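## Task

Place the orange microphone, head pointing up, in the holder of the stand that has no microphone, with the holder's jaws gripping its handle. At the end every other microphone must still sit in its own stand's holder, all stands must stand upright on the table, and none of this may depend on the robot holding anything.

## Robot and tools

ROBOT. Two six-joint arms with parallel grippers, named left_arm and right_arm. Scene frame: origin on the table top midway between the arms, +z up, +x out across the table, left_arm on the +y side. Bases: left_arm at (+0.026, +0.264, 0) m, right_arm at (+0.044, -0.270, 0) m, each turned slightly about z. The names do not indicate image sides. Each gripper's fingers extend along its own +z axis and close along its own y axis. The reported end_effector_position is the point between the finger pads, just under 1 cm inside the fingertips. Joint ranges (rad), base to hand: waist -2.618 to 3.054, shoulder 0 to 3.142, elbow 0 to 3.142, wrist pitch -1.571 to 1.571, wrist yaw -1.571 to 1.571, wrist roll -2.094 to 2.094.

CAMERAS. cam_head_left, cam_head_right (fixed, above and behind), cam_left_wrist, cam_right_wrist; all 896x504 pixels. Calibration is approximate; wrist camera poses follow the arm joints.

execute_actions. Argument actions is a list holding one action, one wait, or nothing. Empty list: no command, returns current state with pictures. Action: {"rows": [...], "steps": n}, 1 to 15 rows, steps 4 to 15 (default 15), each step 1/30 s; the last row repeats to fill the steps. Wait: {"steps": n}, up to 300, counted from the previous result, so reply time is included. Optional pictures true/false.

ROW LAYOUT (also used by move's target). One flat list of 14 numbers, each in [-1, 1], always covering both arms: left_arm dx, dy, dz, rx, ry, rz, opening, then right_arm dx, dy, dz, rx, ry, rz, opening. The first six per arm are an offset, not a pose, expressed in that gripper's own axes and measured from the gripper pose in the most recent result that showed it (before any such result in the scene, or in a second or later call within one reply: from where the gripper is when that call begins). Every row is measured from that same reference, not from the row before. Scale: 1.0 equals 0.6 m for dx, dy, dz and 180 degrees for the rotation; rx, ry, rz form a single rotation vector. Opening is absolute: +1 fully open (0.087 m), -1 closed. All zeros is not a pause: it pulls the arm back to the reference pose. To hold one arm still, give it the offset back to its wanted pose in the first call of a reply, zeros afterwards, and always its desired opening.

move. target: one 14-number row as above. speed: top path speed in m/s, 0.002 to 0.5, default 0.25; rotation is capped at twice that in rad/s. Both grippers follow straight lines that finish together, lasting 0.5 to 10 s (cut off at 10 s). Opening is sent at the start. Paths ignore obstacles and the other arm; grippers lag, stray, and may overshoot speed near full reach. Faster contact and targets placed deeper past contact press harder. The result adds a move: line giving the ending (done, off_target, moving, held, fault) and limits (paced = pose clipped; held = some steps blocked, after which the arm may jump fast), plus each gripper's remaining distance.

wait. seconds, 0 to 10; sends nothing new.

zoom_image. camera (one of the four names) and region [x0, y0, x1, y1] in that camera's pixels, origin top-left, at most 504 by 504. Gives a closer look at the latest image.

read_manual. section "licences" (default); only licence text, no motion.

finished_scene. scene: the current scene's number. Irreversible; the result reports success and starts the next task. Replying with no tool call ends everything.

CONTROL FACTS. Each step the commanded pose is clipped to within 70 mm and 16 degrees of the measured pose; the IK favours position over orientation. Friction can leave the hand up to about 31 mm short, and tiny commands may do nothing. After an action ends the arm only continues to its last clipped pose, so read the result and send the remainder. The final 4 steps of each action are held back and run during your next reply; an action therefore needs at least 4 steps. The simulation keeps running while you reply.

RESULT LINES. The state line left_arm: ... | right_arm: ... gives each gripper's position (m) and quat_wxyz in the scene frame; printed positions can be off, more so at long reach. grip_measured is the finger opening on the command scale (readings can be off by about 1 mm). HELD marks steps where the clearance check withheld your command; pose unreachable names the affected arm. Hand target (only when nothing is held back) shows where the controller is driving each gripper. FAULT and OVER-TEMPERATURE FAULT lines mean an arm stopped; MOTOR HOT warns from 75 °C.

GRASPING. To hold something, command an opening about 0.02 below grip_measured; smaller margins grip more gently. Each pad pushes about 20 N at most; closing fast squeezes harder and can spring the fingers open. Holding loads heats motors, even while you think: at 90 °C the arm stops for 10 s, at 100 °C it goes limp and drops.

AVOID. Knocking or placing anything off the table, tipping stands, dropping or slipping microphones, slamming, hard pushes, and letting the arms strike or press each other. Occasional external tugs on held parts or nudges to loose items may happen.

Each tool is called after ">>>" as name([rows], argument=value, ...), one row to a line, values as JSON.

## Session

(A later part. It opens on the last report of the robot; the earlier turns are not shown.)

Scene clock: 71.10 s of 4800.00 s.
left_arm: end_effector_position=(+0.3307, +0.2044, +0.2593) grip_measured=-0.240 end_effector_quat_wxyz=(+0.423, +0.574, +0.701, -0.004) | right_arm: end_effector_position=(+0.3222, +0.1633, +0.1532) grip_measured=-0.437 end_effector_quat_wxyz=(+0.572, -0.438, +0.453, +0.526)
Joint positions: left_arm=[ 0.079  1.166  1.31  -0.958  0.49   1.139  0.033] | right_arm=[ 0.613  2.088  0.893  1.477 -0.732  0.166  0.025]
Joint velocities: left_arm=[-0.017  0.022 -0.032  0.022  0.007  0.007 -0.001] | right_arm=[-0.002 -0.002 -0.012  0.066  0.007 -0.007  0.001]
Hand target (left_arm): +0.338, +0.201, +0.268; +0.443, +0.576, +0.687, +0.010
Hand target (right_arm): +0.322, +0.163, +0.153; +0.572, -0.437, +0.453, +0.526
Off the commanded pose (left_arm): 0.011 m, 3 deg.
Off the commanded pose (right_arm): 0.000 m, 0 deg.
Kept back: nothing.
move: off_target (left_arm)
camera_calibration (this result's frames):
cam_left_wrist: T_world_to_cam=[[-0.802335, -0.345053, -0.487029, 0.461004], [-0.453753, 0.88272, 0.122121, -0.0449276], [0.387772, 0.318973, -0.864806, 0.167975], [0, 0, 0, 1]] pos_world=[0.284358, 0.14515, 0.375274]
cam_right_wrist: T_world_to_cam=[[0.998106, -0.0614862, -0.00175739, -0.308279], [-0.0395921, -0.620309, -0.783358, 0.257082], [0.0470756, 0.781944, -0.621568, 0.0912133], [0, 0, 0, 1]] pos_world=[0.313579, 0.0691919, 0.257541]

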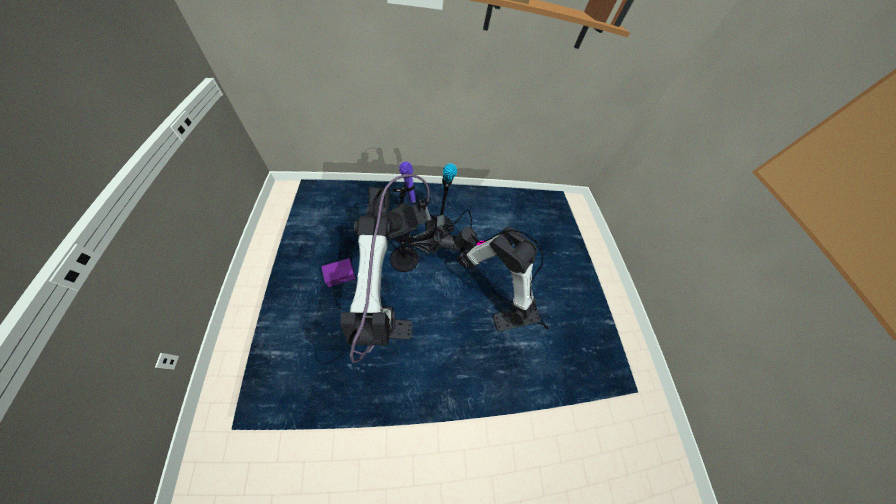

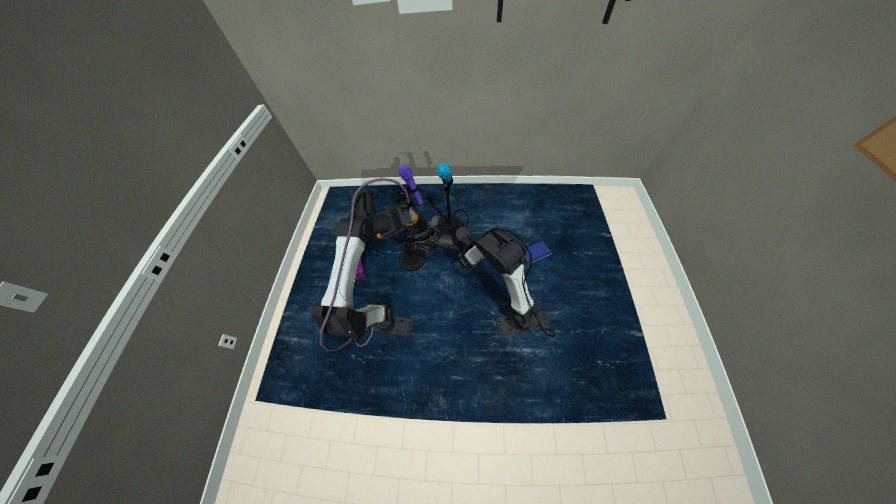

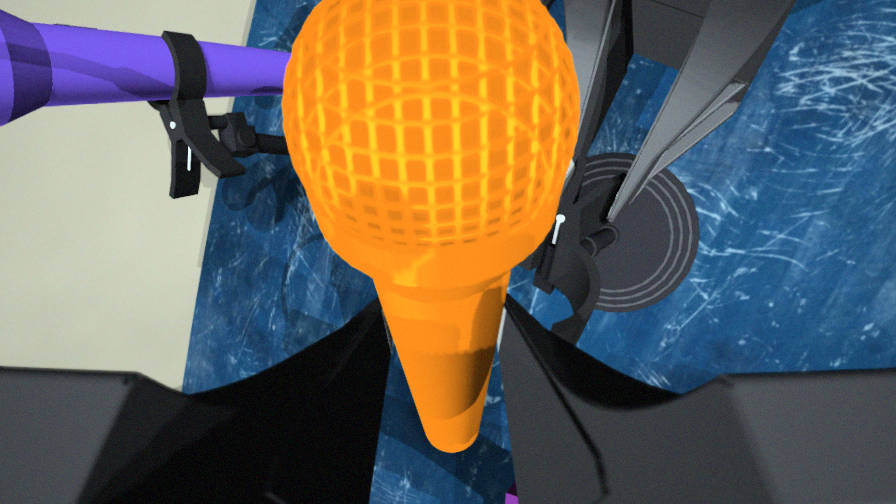

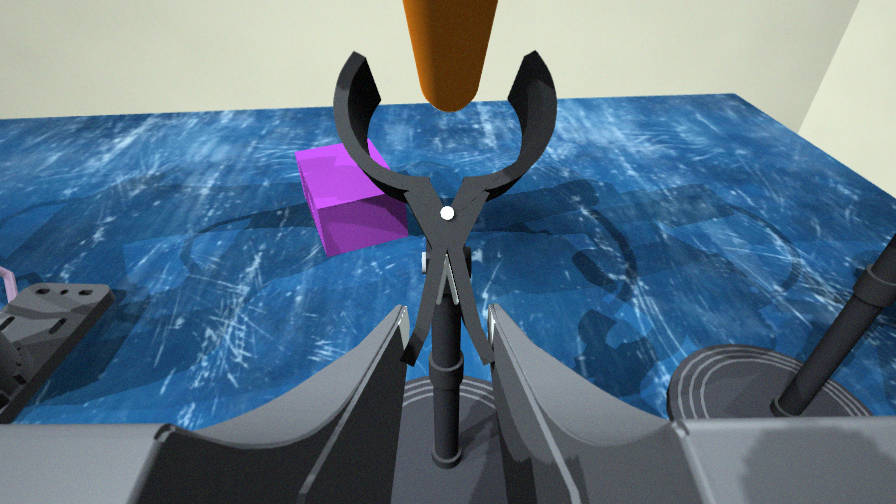

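>>> move(target=[-0.001,-0.014,0.032,-0.013,-0.0076,0.0099,-0.265,0,0,0,0,0,0,-0.445], speed=0.03)

Scene clock: 72.80 s of 4800.00 s.
left_arm: end_effector_position=(+0.3294, +0.1946, +0.2300) grip_measured=-0.240 end_effector_quat_wxyz=(+0.416, +0.574, +0.705, -0.009) | right_arm: end_effector_position=(+0.3223, +0.1633, +0.1532) grip_measured=-0.437 end_effector_quat_wxyz=(+0.572, -0.438, +0.453, +0.526)
Joint positions: left_arm=[ 0.03   1.139  1.181 -0.856  0.456  1.1    0.033] | right_arm=[ 0.613  2.088  0.893  1.477 -0.732  0.166  0.025]
Joint velocities: left_arm=[-0.007 -0.007 -0.007  0.022  0.037 -0.022  0.001] | right_arm=[ 0.007  0.017 -0.017  0.037  0.037  0.022 -0.   ]
Hand target (left_arm): +0.335, +0.192, +0.244; +0.443, +0.575, +0.687, +0.010
Hand target (right_arm): +0.322, +0.163, +0.153; +0.572, -0.438, +0.453, +0.526
Off the commanded pose (left_arm): 0.015 m, 4 deg.
Off the commanded pose (right_arm): 0.000 m, 0 deg.
Kept back: nothing.
move: off_target (left_arm)
camera_calibration (this result's frames):
cam_left_wrist: T_world_to_cam=[[-0.811406, -0.343511, -0.472885, 0.441715], [-0.450786, 0.882786, 0.132217, -0.0366059], [0.372038, 0.320451, -0.871148, 0.152636], [0, 0, 0, 1]] pos_world=[0.285122, 0.135137, 0.346689]
cam_right_wrist: T_world_to_cam=[[0.998098, -0.061644, -0.00101097, -0.308396], [-0.0391064, -0.620337, -0.78336, 0.256931], [0.0476623, 0.781909, -0.621567, 0.0910304], [0, 0, 0, 1]] pos_world=[0.313518, 0.0691958, 0.25754]

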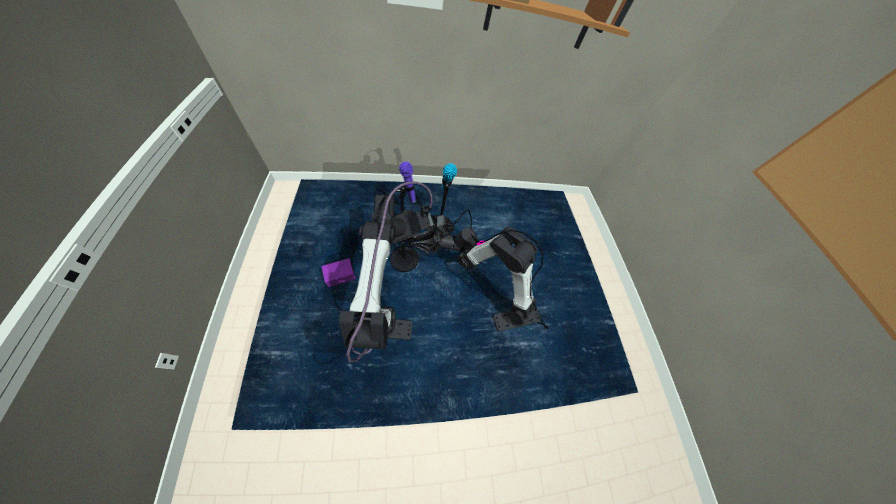

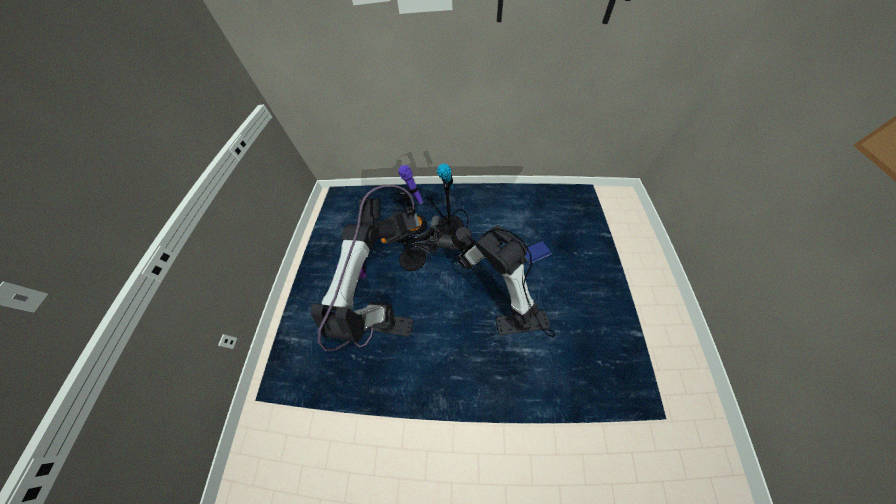

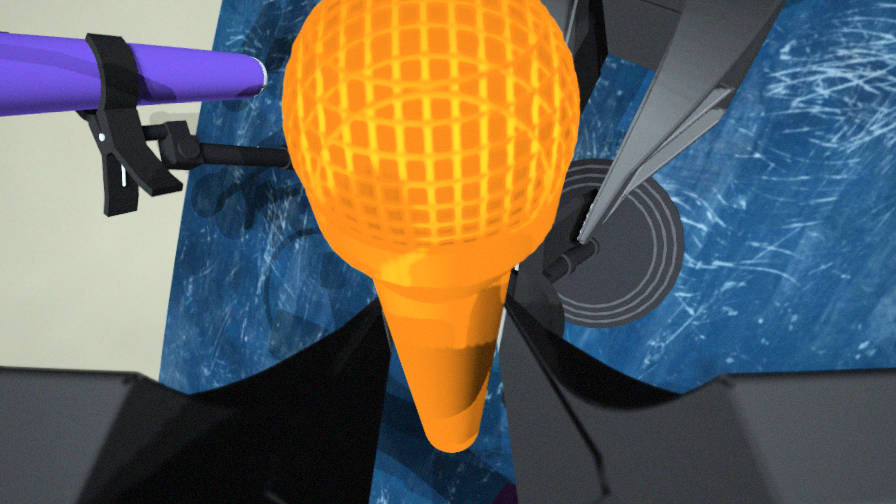

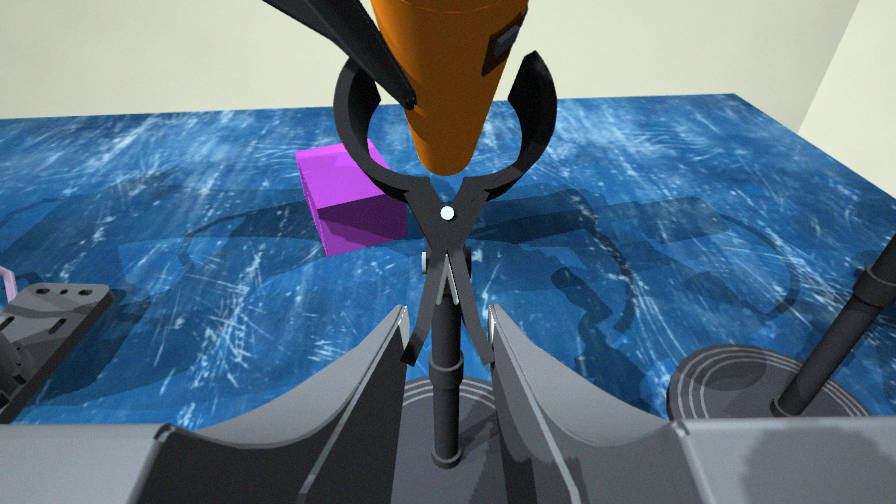

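>>> move(target=[-0.036,0.0025,0.011,-0.018,-0.01,0.012,-0.265,0,0,0,0,0,0,-0.445], speed=0.03)

Scene clock: 74.57 s of 4800.00 s.
left_arm: end_effector_position=(+0.3283, +0.1774, +0.2229) grip_measured=-0.240 end_effector_quat_wxyz=(+0.411, +0.577, +0.706, -0.010) | right_arm: end_effector_position=(+0.3223, +0.1633, +0.1532) grip_measured=-0.437 end_effector_quat_wxyz=(+0.572, -0.438, +0.453, +0.526)
Joint positions: left_arm=[-0.056  1.139  1.153 -0.814  0.396  1.038  0.033] | right_arm=[ 0.613  2.088  0.893  1.477 -0.732  0.166  0.025]
Joint velocities: left_arm=[ 0.012 -0.002  0.017  0.022 -0.095  0.022 -0.001] | right_arm=[-0.007  0.002 -0.002 -0.022 -0.022 -0.066  0.001]
Hand target (left_arm): +0.333, +0.175, +0.240; +0.444, +0.575, +0.687, +0.009
Hand target (right_arm): +0.322, +0.163, +0.153; +0.572, -0.438, +0.453, +0.526
Off the commanded pose (left_arm): 0.018 m, 5 deg.
Off the commanded pose (right_arm): 0.000 m, 0 deg.
Kept back: nothing.
move: off_target (left_arm)
camera_calibration (this result's frames):
cam_left_wrist: T_world_to_cam=[[-0.817203, -0.338033, -0.466811, 0.431074], [-0.446234, 0.883696, 0.141267, -0.0246209], [0.364766, 0.32375, -0.873001, 0.154561], [0, 0, 0, 1]] pos_world=[0.28491, 0.117436, 0.339641]
cam_right_wrist: T_world_to_cam=[[0.998098, -0.061644, -0.00101097, -0.308396], [-0.0391064, -0.620337, -0.78336, 0.256931], [0.0476623, 0.781909, -0.621567, 0.0910304], [0, 0, 0, 1]] pos_world=[0.313518, 0.0691958, 0.25754]

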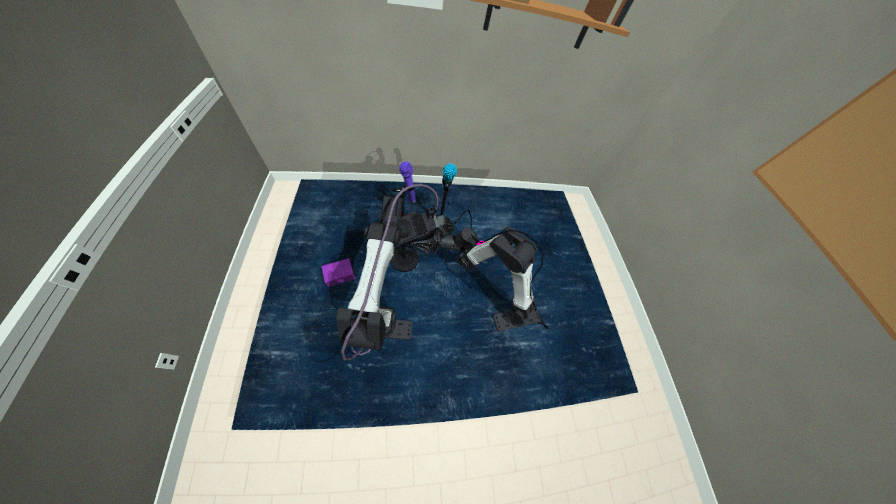

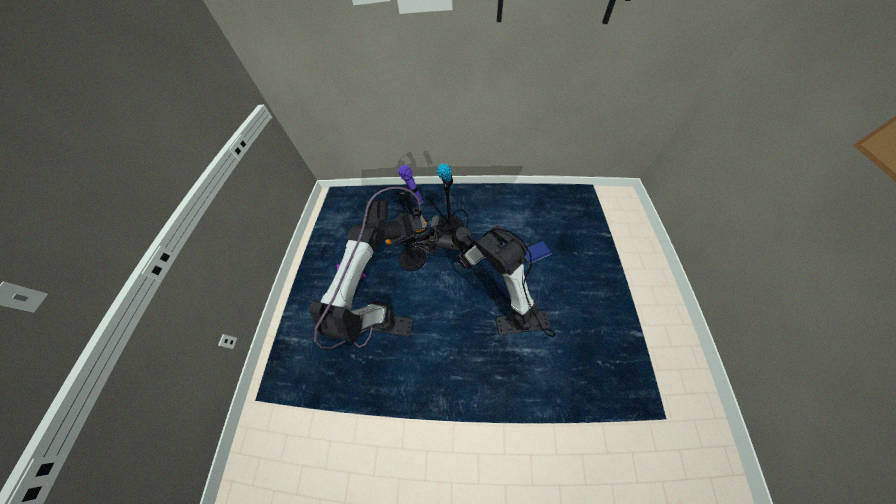

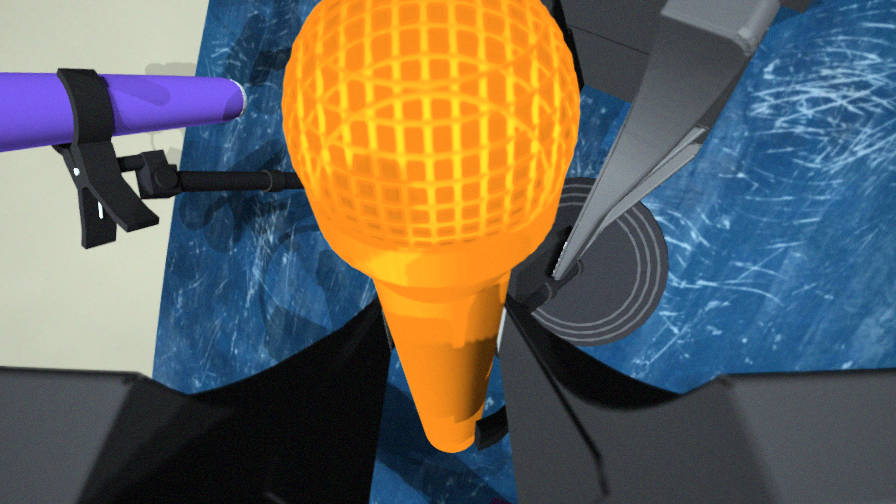

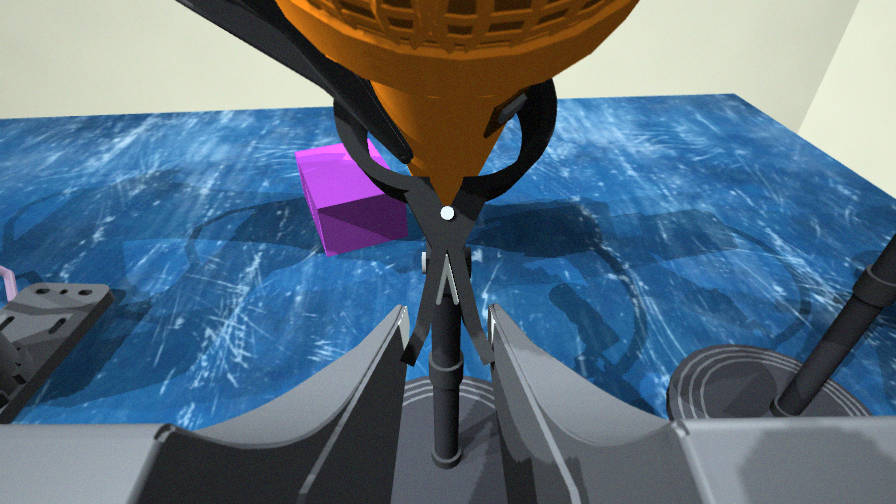

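>>> execute_actions([
  {"rows":[[-0.02,0.019,-0.012,-0.022,-0.011,0.012,-0.265,0,0,0,0,0,0,-0.4],[-0.02,0.019,-0.012,-0.022,-0.011,0.012,-0.265,0,0,0,0,0,0,-0.35],[-0.02,0.019,-0.012,-0.022,-0.011,0.012,-0.265,0,0,0,0,0,0,-0.3],[-0.02,0.019,-0.012,-0.022,-0.011,0.012,-0.265,0,0,0,0,0,0,-0.25],[-0.02,0.019,-0.012,-0.022,-0.011,0.012,-0.265,0,0,0,0,0,0,-0.2],[-0.02,0.019,-0.012,-0.022,-0.011,0.012,-0.265,0,0,0,0,0,0,-0.15],[-0.02,0.019,-0.012,-0.022,-0.011,0.012,-0.265,0,0,0,0,0,0,-0.1],[-0.02,0.019,-0.012,-0.022,-0.011,0.012,-0.265,0,0,0,0,0,0,-0.05],[-0.02,0.019,-0.012,-0.022,-0.011,0.012,-0.265,0,0,0,0,0,0,0.0],[-0.02,0.019,-0.012,-0.022,-0.011,0.012,-0.265,0,0,0,0,0,0,0.05],[-0.02,0.019,-0.012,-0.022,-0.011,0.012,-0.265,0,0,0,0,0,0,0.1],[-0.02,0.019,-0.012,-0.022,-0.011,0.012,-0.265,0,0,0,0,0,0,0.15],[-0.02,0.019,-0.012,-0.022,-0.011,0.012,-0.265,0,0,0,0,0,0,0.22],[-0.02,0.019,-0.012,-0.022,-0.011,0.012,-0.265,0,0,0,0,0,0,0.3],[-0.02,0.019,-0.012,-0.022,-0.011,0.012,-0.265,0,0,0,0,0,0,0.4]],"steps":15},
])

>>> move(target=[-0.015,0.014,-0.009,-0.016,-0.008,0.009,-0.265,0,0,-0.12,0,0.03,0,0.5], speed=0.1)

Scene clock: 75.33 s of 4800.00 s.
left_arm: end_effector_position=(+0.3271, +0.1776, +0.2265) grip_measured=-0.239 end_effector_quat_wxyz=(+0.416, +0.574, +0.705, -0.007) | right_arm: end_effector_position=(+0.3220, +0.1632, +0.1544) grip_measured=+0.075 end_effector_quat_wxyz=(+0.574, -0.438, +0.450, +0.526)
Joint positions: left_arm=[-0.058  1.126  1.153 -0.811  0.391  1.031  0.033] | right_arm=[ 0.613  2.088  0.893  1.484 -0.734  0.166  0.047]
Joint velocities: left_arm=[-0.09   0.022 -0.085  0.037  0.066 -0.081  0.   ] | right_arm=[-0.002  0.037  0.007  0.022 -0.022  0.037  0.045]
Steps of this call (steps 1 to 12: nothing new was sent; steps 13 to 23: the first 11 steps of this action). Readings (end_effector_position):
13: left_arm (+0.3289, +0.1778, +0.2236) | right_arm (+0.3223, +0.1633, +0.1532)
14: left_arm (+0.3287, +0.1780, +0.2241) | right_arm (+0.3223, +0.1633, +0.1532)
16: left_arm (+0.3282, +0.1783, +0.2257) | right_arm (+0.3223, +0.1633, +0.1532)
20: left_arm (+0.3277, +0.1784, +0.2270) | right_arm (+0.3222, +0.1633, +0.1538)
23: the state above

Scene clock: 76.90 s of 4800.00 s.
left_arm: end_effector_position=(+0.3247, +0.1751, +0.2240) grip_measured=-0.239 end_effector_quat_wxyz=(+0.413, +0.576, +0.705, -0.013) | right_arm: end_effector_position=(+0.3201, +0.0971, +0.1360) grip_measured=+0.500 end_effector_quat_wxyz=(+0.551, -0.459, +0.477, +0.508)
Joint positions: left_arm=[-0.063  1.126  1.148 -0.816  0.398  1.029  0.033] | right_arm=[ 0.471  1.966  0.697  1.467 -0.884  0.132  0.066]
Joint velocities: left_arm=[ 0.002 -0.002  0.012 -0.022  0.007 -0.037 -0.   ] | right_arm=[-0.022 -0.007 -0.012 -0.081 -0.11   0.022  0.001]
Hand target (left_arm): +0.329, +0.174, +0.238; +0.438, +0.575, +0.691, +0.005
Hand target (right_arm): +0.318, +0.093, +0.139; +0.552, -0.462, +0.476, +0.506
Off your previous action's commanded pose (left_arm): 0.017 m, 5 deg at its last step (step 4 of this call).
Off your previous action's commanded pose (right_arm): 0.001 m, 0 deg at its last step (step 4 of this call).
Off the commanded pose (left_arm): 0.014 m, 4 deg.
Off the commanded pose (right_arm): 0.006 m, 1 deg.
Kept back: nothing.
move: off_target (left_arm)
camera_calibration (this result's frames):
cam_left_wrist: T_world_to_cam=[[-0.817838, -0.339215, -0.464839, 0.427881], [-0.443962, 0.885872, 0.134645, -0.0240387], [0.366114, 0.316488, -0.875098, 0.158878], [0, 0, 0, 1]] pos_world=[0.281098, 0.116156, 0.341166]
cam_right_wrist: T_world_to_cam=[[0.998078, -0.0617525, -0.00511938, -0.309767], [-0.0460238, -0.683466, -0.72853, 0.203239], [0.0414896, 0.727366, -0.684995, 0.148067], [0, 0, 0, 1]] pos_world=[0.312382, 0.0120789, 0.247905]

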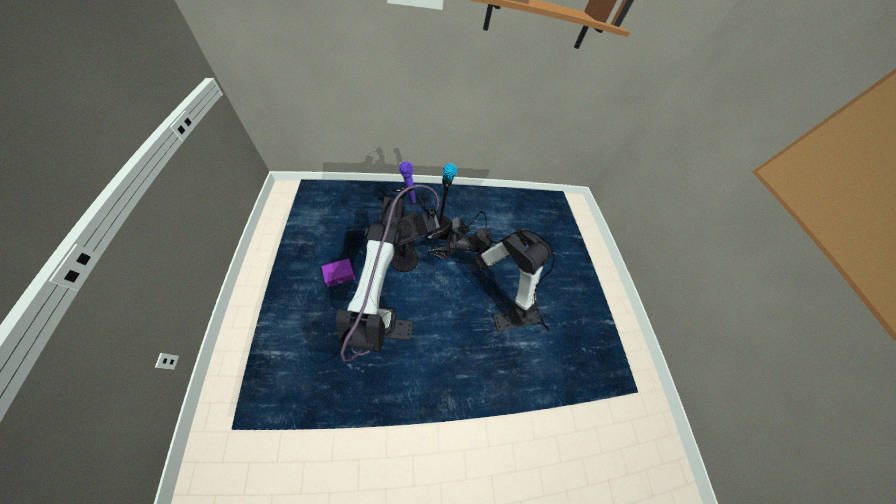

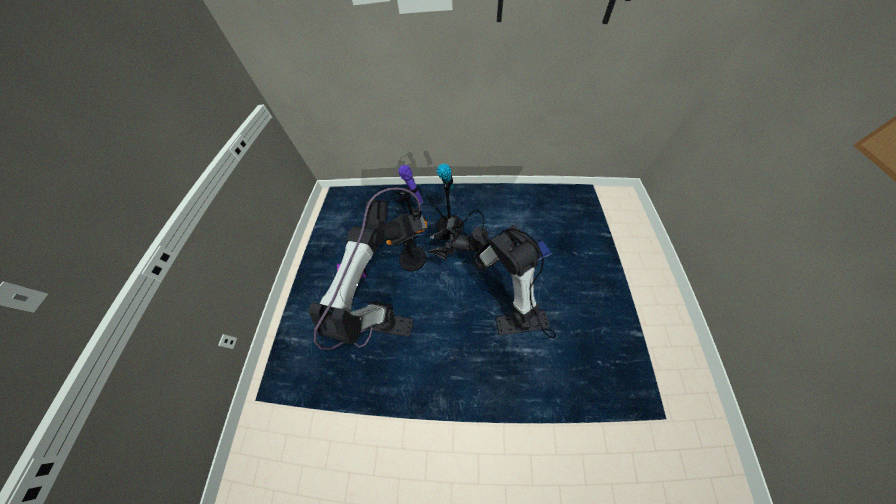

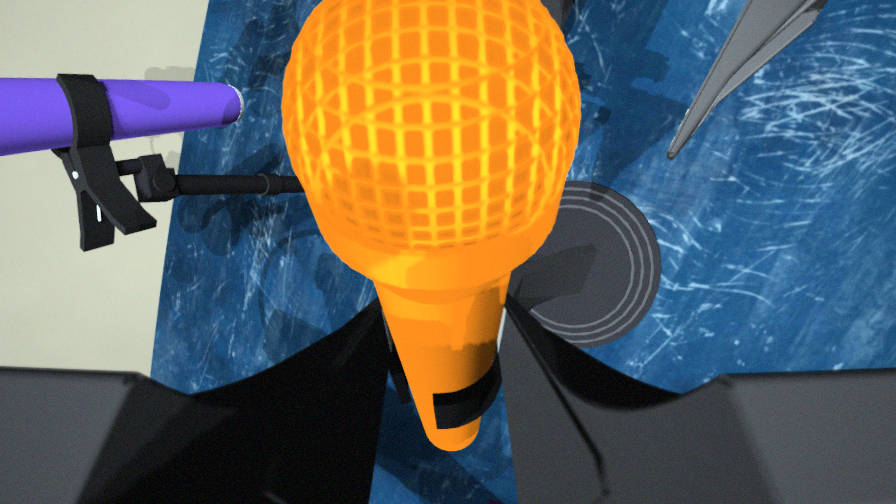

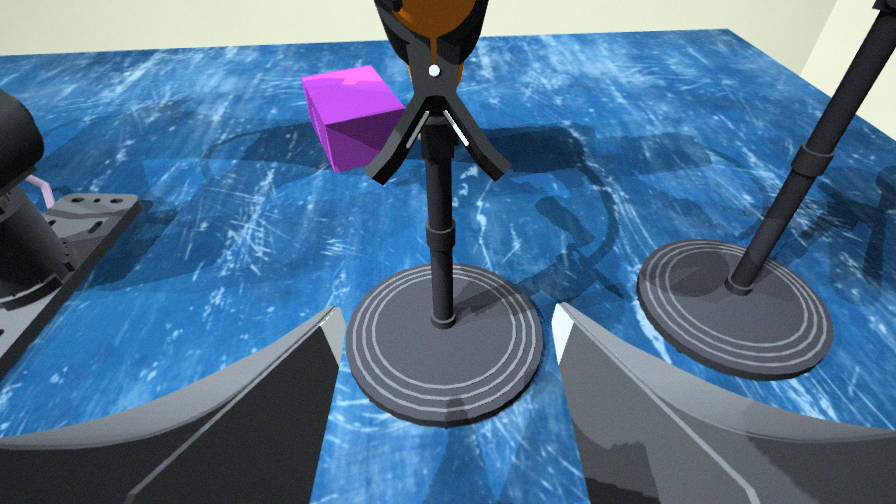

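Jaws closed. Release the left gripper and retreat.

>>> execute_actions([
  {"rows":[[0,0,0,0,0,0,-0.265,0,0,0,0,0,0,0.5],[0,0,0,0,0,0,-0.265,0,0,0,0,0,0,0.5],[0,0,0,0,0,0,-0.265,0,0,0,0,0,0,0.5],[0,0,0,0,0,0,-0.25,0,0,0,0,0,0,0.5],[0,0,0,0,0,0,-0.23,0,0,0,0,0,0,0.5],[0,0,0,0,0,0,-0.2,0,0,0,0,0,0,0.5],[0,0,0,0,0,0,-0.1,0,0,0,0,0,0,0.5],[0,0,0,0,0,0,0.1,0,0,0,0,0,0,0.5],[0,0,0,0,0,0,0.3,0,0,0,0,0,0,0.5],[0,0,0,0,0,0,0.5,0,0,0,0,0,0,0.5]],"steps":12},
])

>>> move(target=[0,0,-0.15,0,0,0,0.5,0,0,0,0,0,0,0.5], speed=0.12)

Scene clock: 77.33 s of 4800.00 s.
left_arm: end_effector_position=(+0.3245, +0.1750, +0.2239) grip_measured=+0.003 end_effector_quat_wxyz=(+0.413, +0.576, +0.705, -0.014) | right_arm: end_effector_position=(+0.3199, +0.0972, +0.1358) grip_measured=+0.500 end_effector_quat_wxyz=(+0.551, -0.459, +0.477, +0.509)
Joint positions: left_arm=[-0.063  1.126  1.148 -0.817  0.399  1.029  0.044] | right_arm=[ 0.471  1.966  0.697  1.466 -0.886  0.132  0.066]
Joint velocities: left_arm=[-0.012  0.012 -0.002 -0.022 -0.051 -0.022  0.171] | right_arm=[-0.007 -0.007  0.002  0.007 -0.022  0.022 -0.001]
Steps of this call (steps 1 to 5: nothing new was sent; steps 6 to 13: the first 8 steps of this action). Readings (end_effector_position):
6: left_arm (+0.3246, +0.1751, +0.2240) | right_arm (+0.3199, +0.0972, +0.1358)
7: left_arm (+0.3245, +0.1750, +0.2239) | right_arm (+0.3199, +0.0972, +0.1358)
9: left_arm (+0.3245, +0.1750, +0.2239) | right_arm (+0.3199, +0.0972, +0.1358)
13: the state above

Scene clock: 79.07 s of 4800.00 s.
left_arm: end_effector_position=(+0.2751, +0.2210, +0.2729) grip_measured=+0.500 end_effector_quat_wxyz=(+0.403, +0.577, +0.710, -0.018) | right_arm: end_effector_position=(+0.3199, +0.0972, +0.1358) grip_measured=+0.500 end_effector_quat_wxyz=(+0.551, -0.459, +0.477, +0.509)
Joint positions: left_arm=[ 0.175  1.065  1.368 -1.218  0.551  1.234  0.066] | right_arm=[ 0.471  1.966  0.697  1.466 -0.886  0.132  0.066]
Joint velocities: left_arm=[ 0.002  0.002  0.022 -0.007  0.007  0.051 -0.001] | right_arm=[-0.017  0.007 -0.012 -0.037 -0.051 -0.022  0.   ]
Hand target (left_arm): +0.273, +0.221, +0.282; +0.412, +0.577, +0.705, -0.015
Hand target (right_arm): +0.320, +0.097, +0.136; +0.551, -0.459, +0.477, +0.509
Off your previous action's commanded pose (left_arm): 0.000 m, 0 deg at its last step (step 4 of this call).
Off your previous action's commanded pose (right_arm): 0.000 m, 0 deg at its last step (step 4 of this call).
Off the commanded pose (left_arm): 0.010 m, 1 deg.
Off the commanded pose (right_arm): 0.000 m, 0 deg.
Kept back: nothing.
move: done
camera_calibration (this result's frames):
cam_left_wrist: T_world_to_cam=[[-0.829399, -0.337219, -0.445399, 0.423063], [-0.440887, 0.884746, 0.151141, -0.0984055], [0.343097, 0.321727, -0.882483, 0.212511], [0, 0, 0, 1]] pos_world=[0.234591, 0.161358, 0.390842]
cam_right_wrist: T_world_to_cam=[[0.998165, -0.0603109, -0.00544453, -0.309639], [-0.0453113, -0.684208, -0.727878, 0.202804], [0.0401738, 0.726789, -0.685685, 0.148469], [0, 0, 0, 1]] pos_world=[0.312295, 0.0121797, 0.247734]

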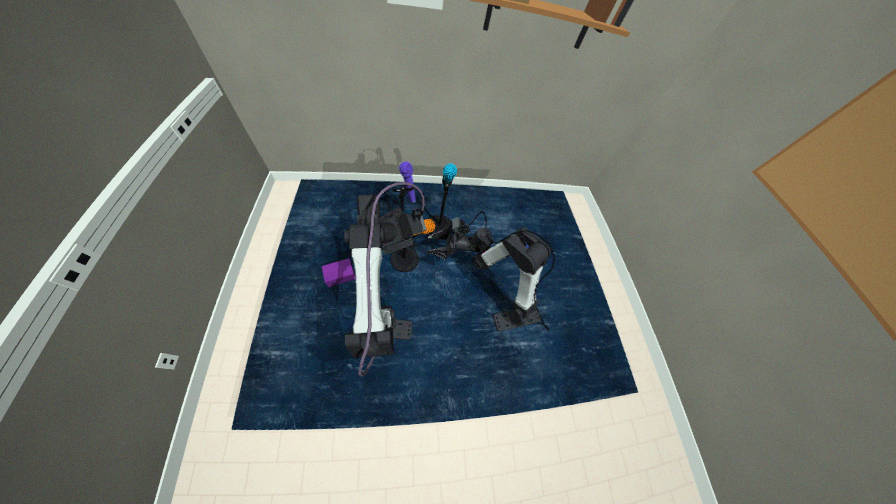

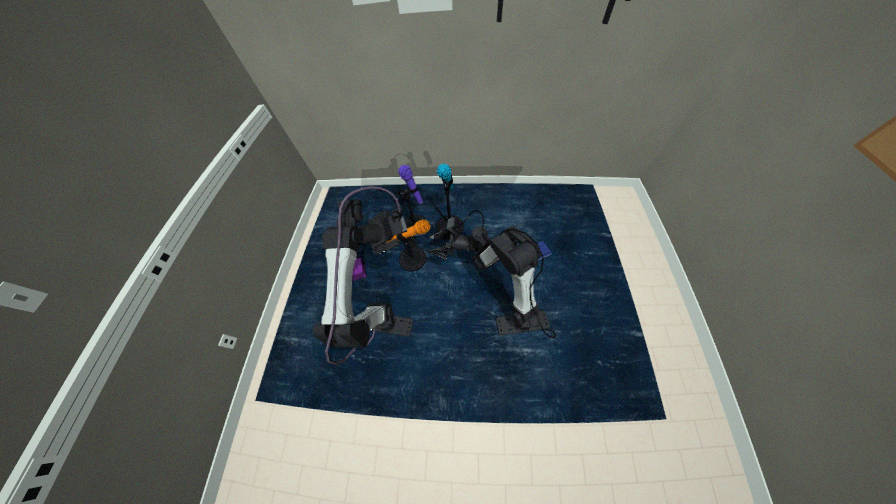

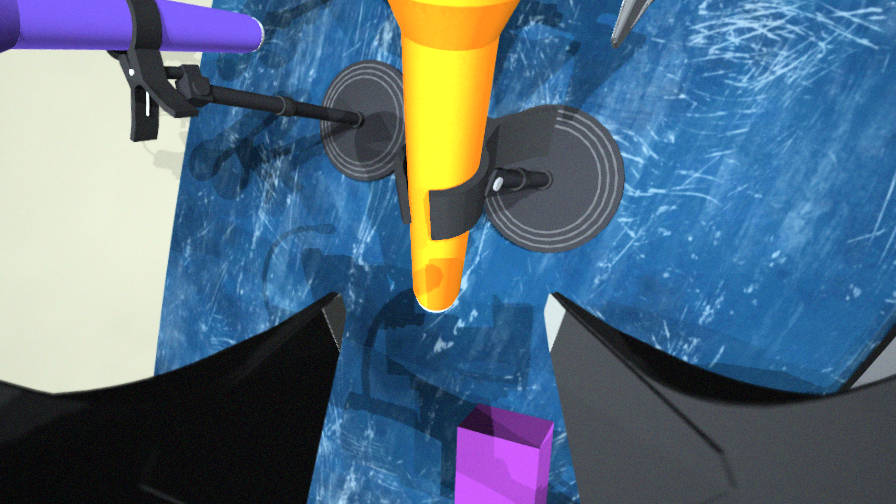

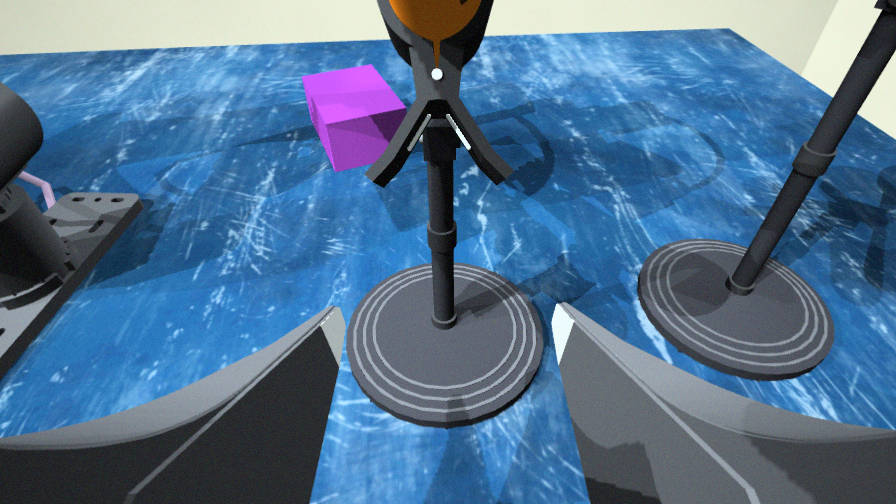

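>>> finished_scene(scene=1)

The scene is finished: the task was done.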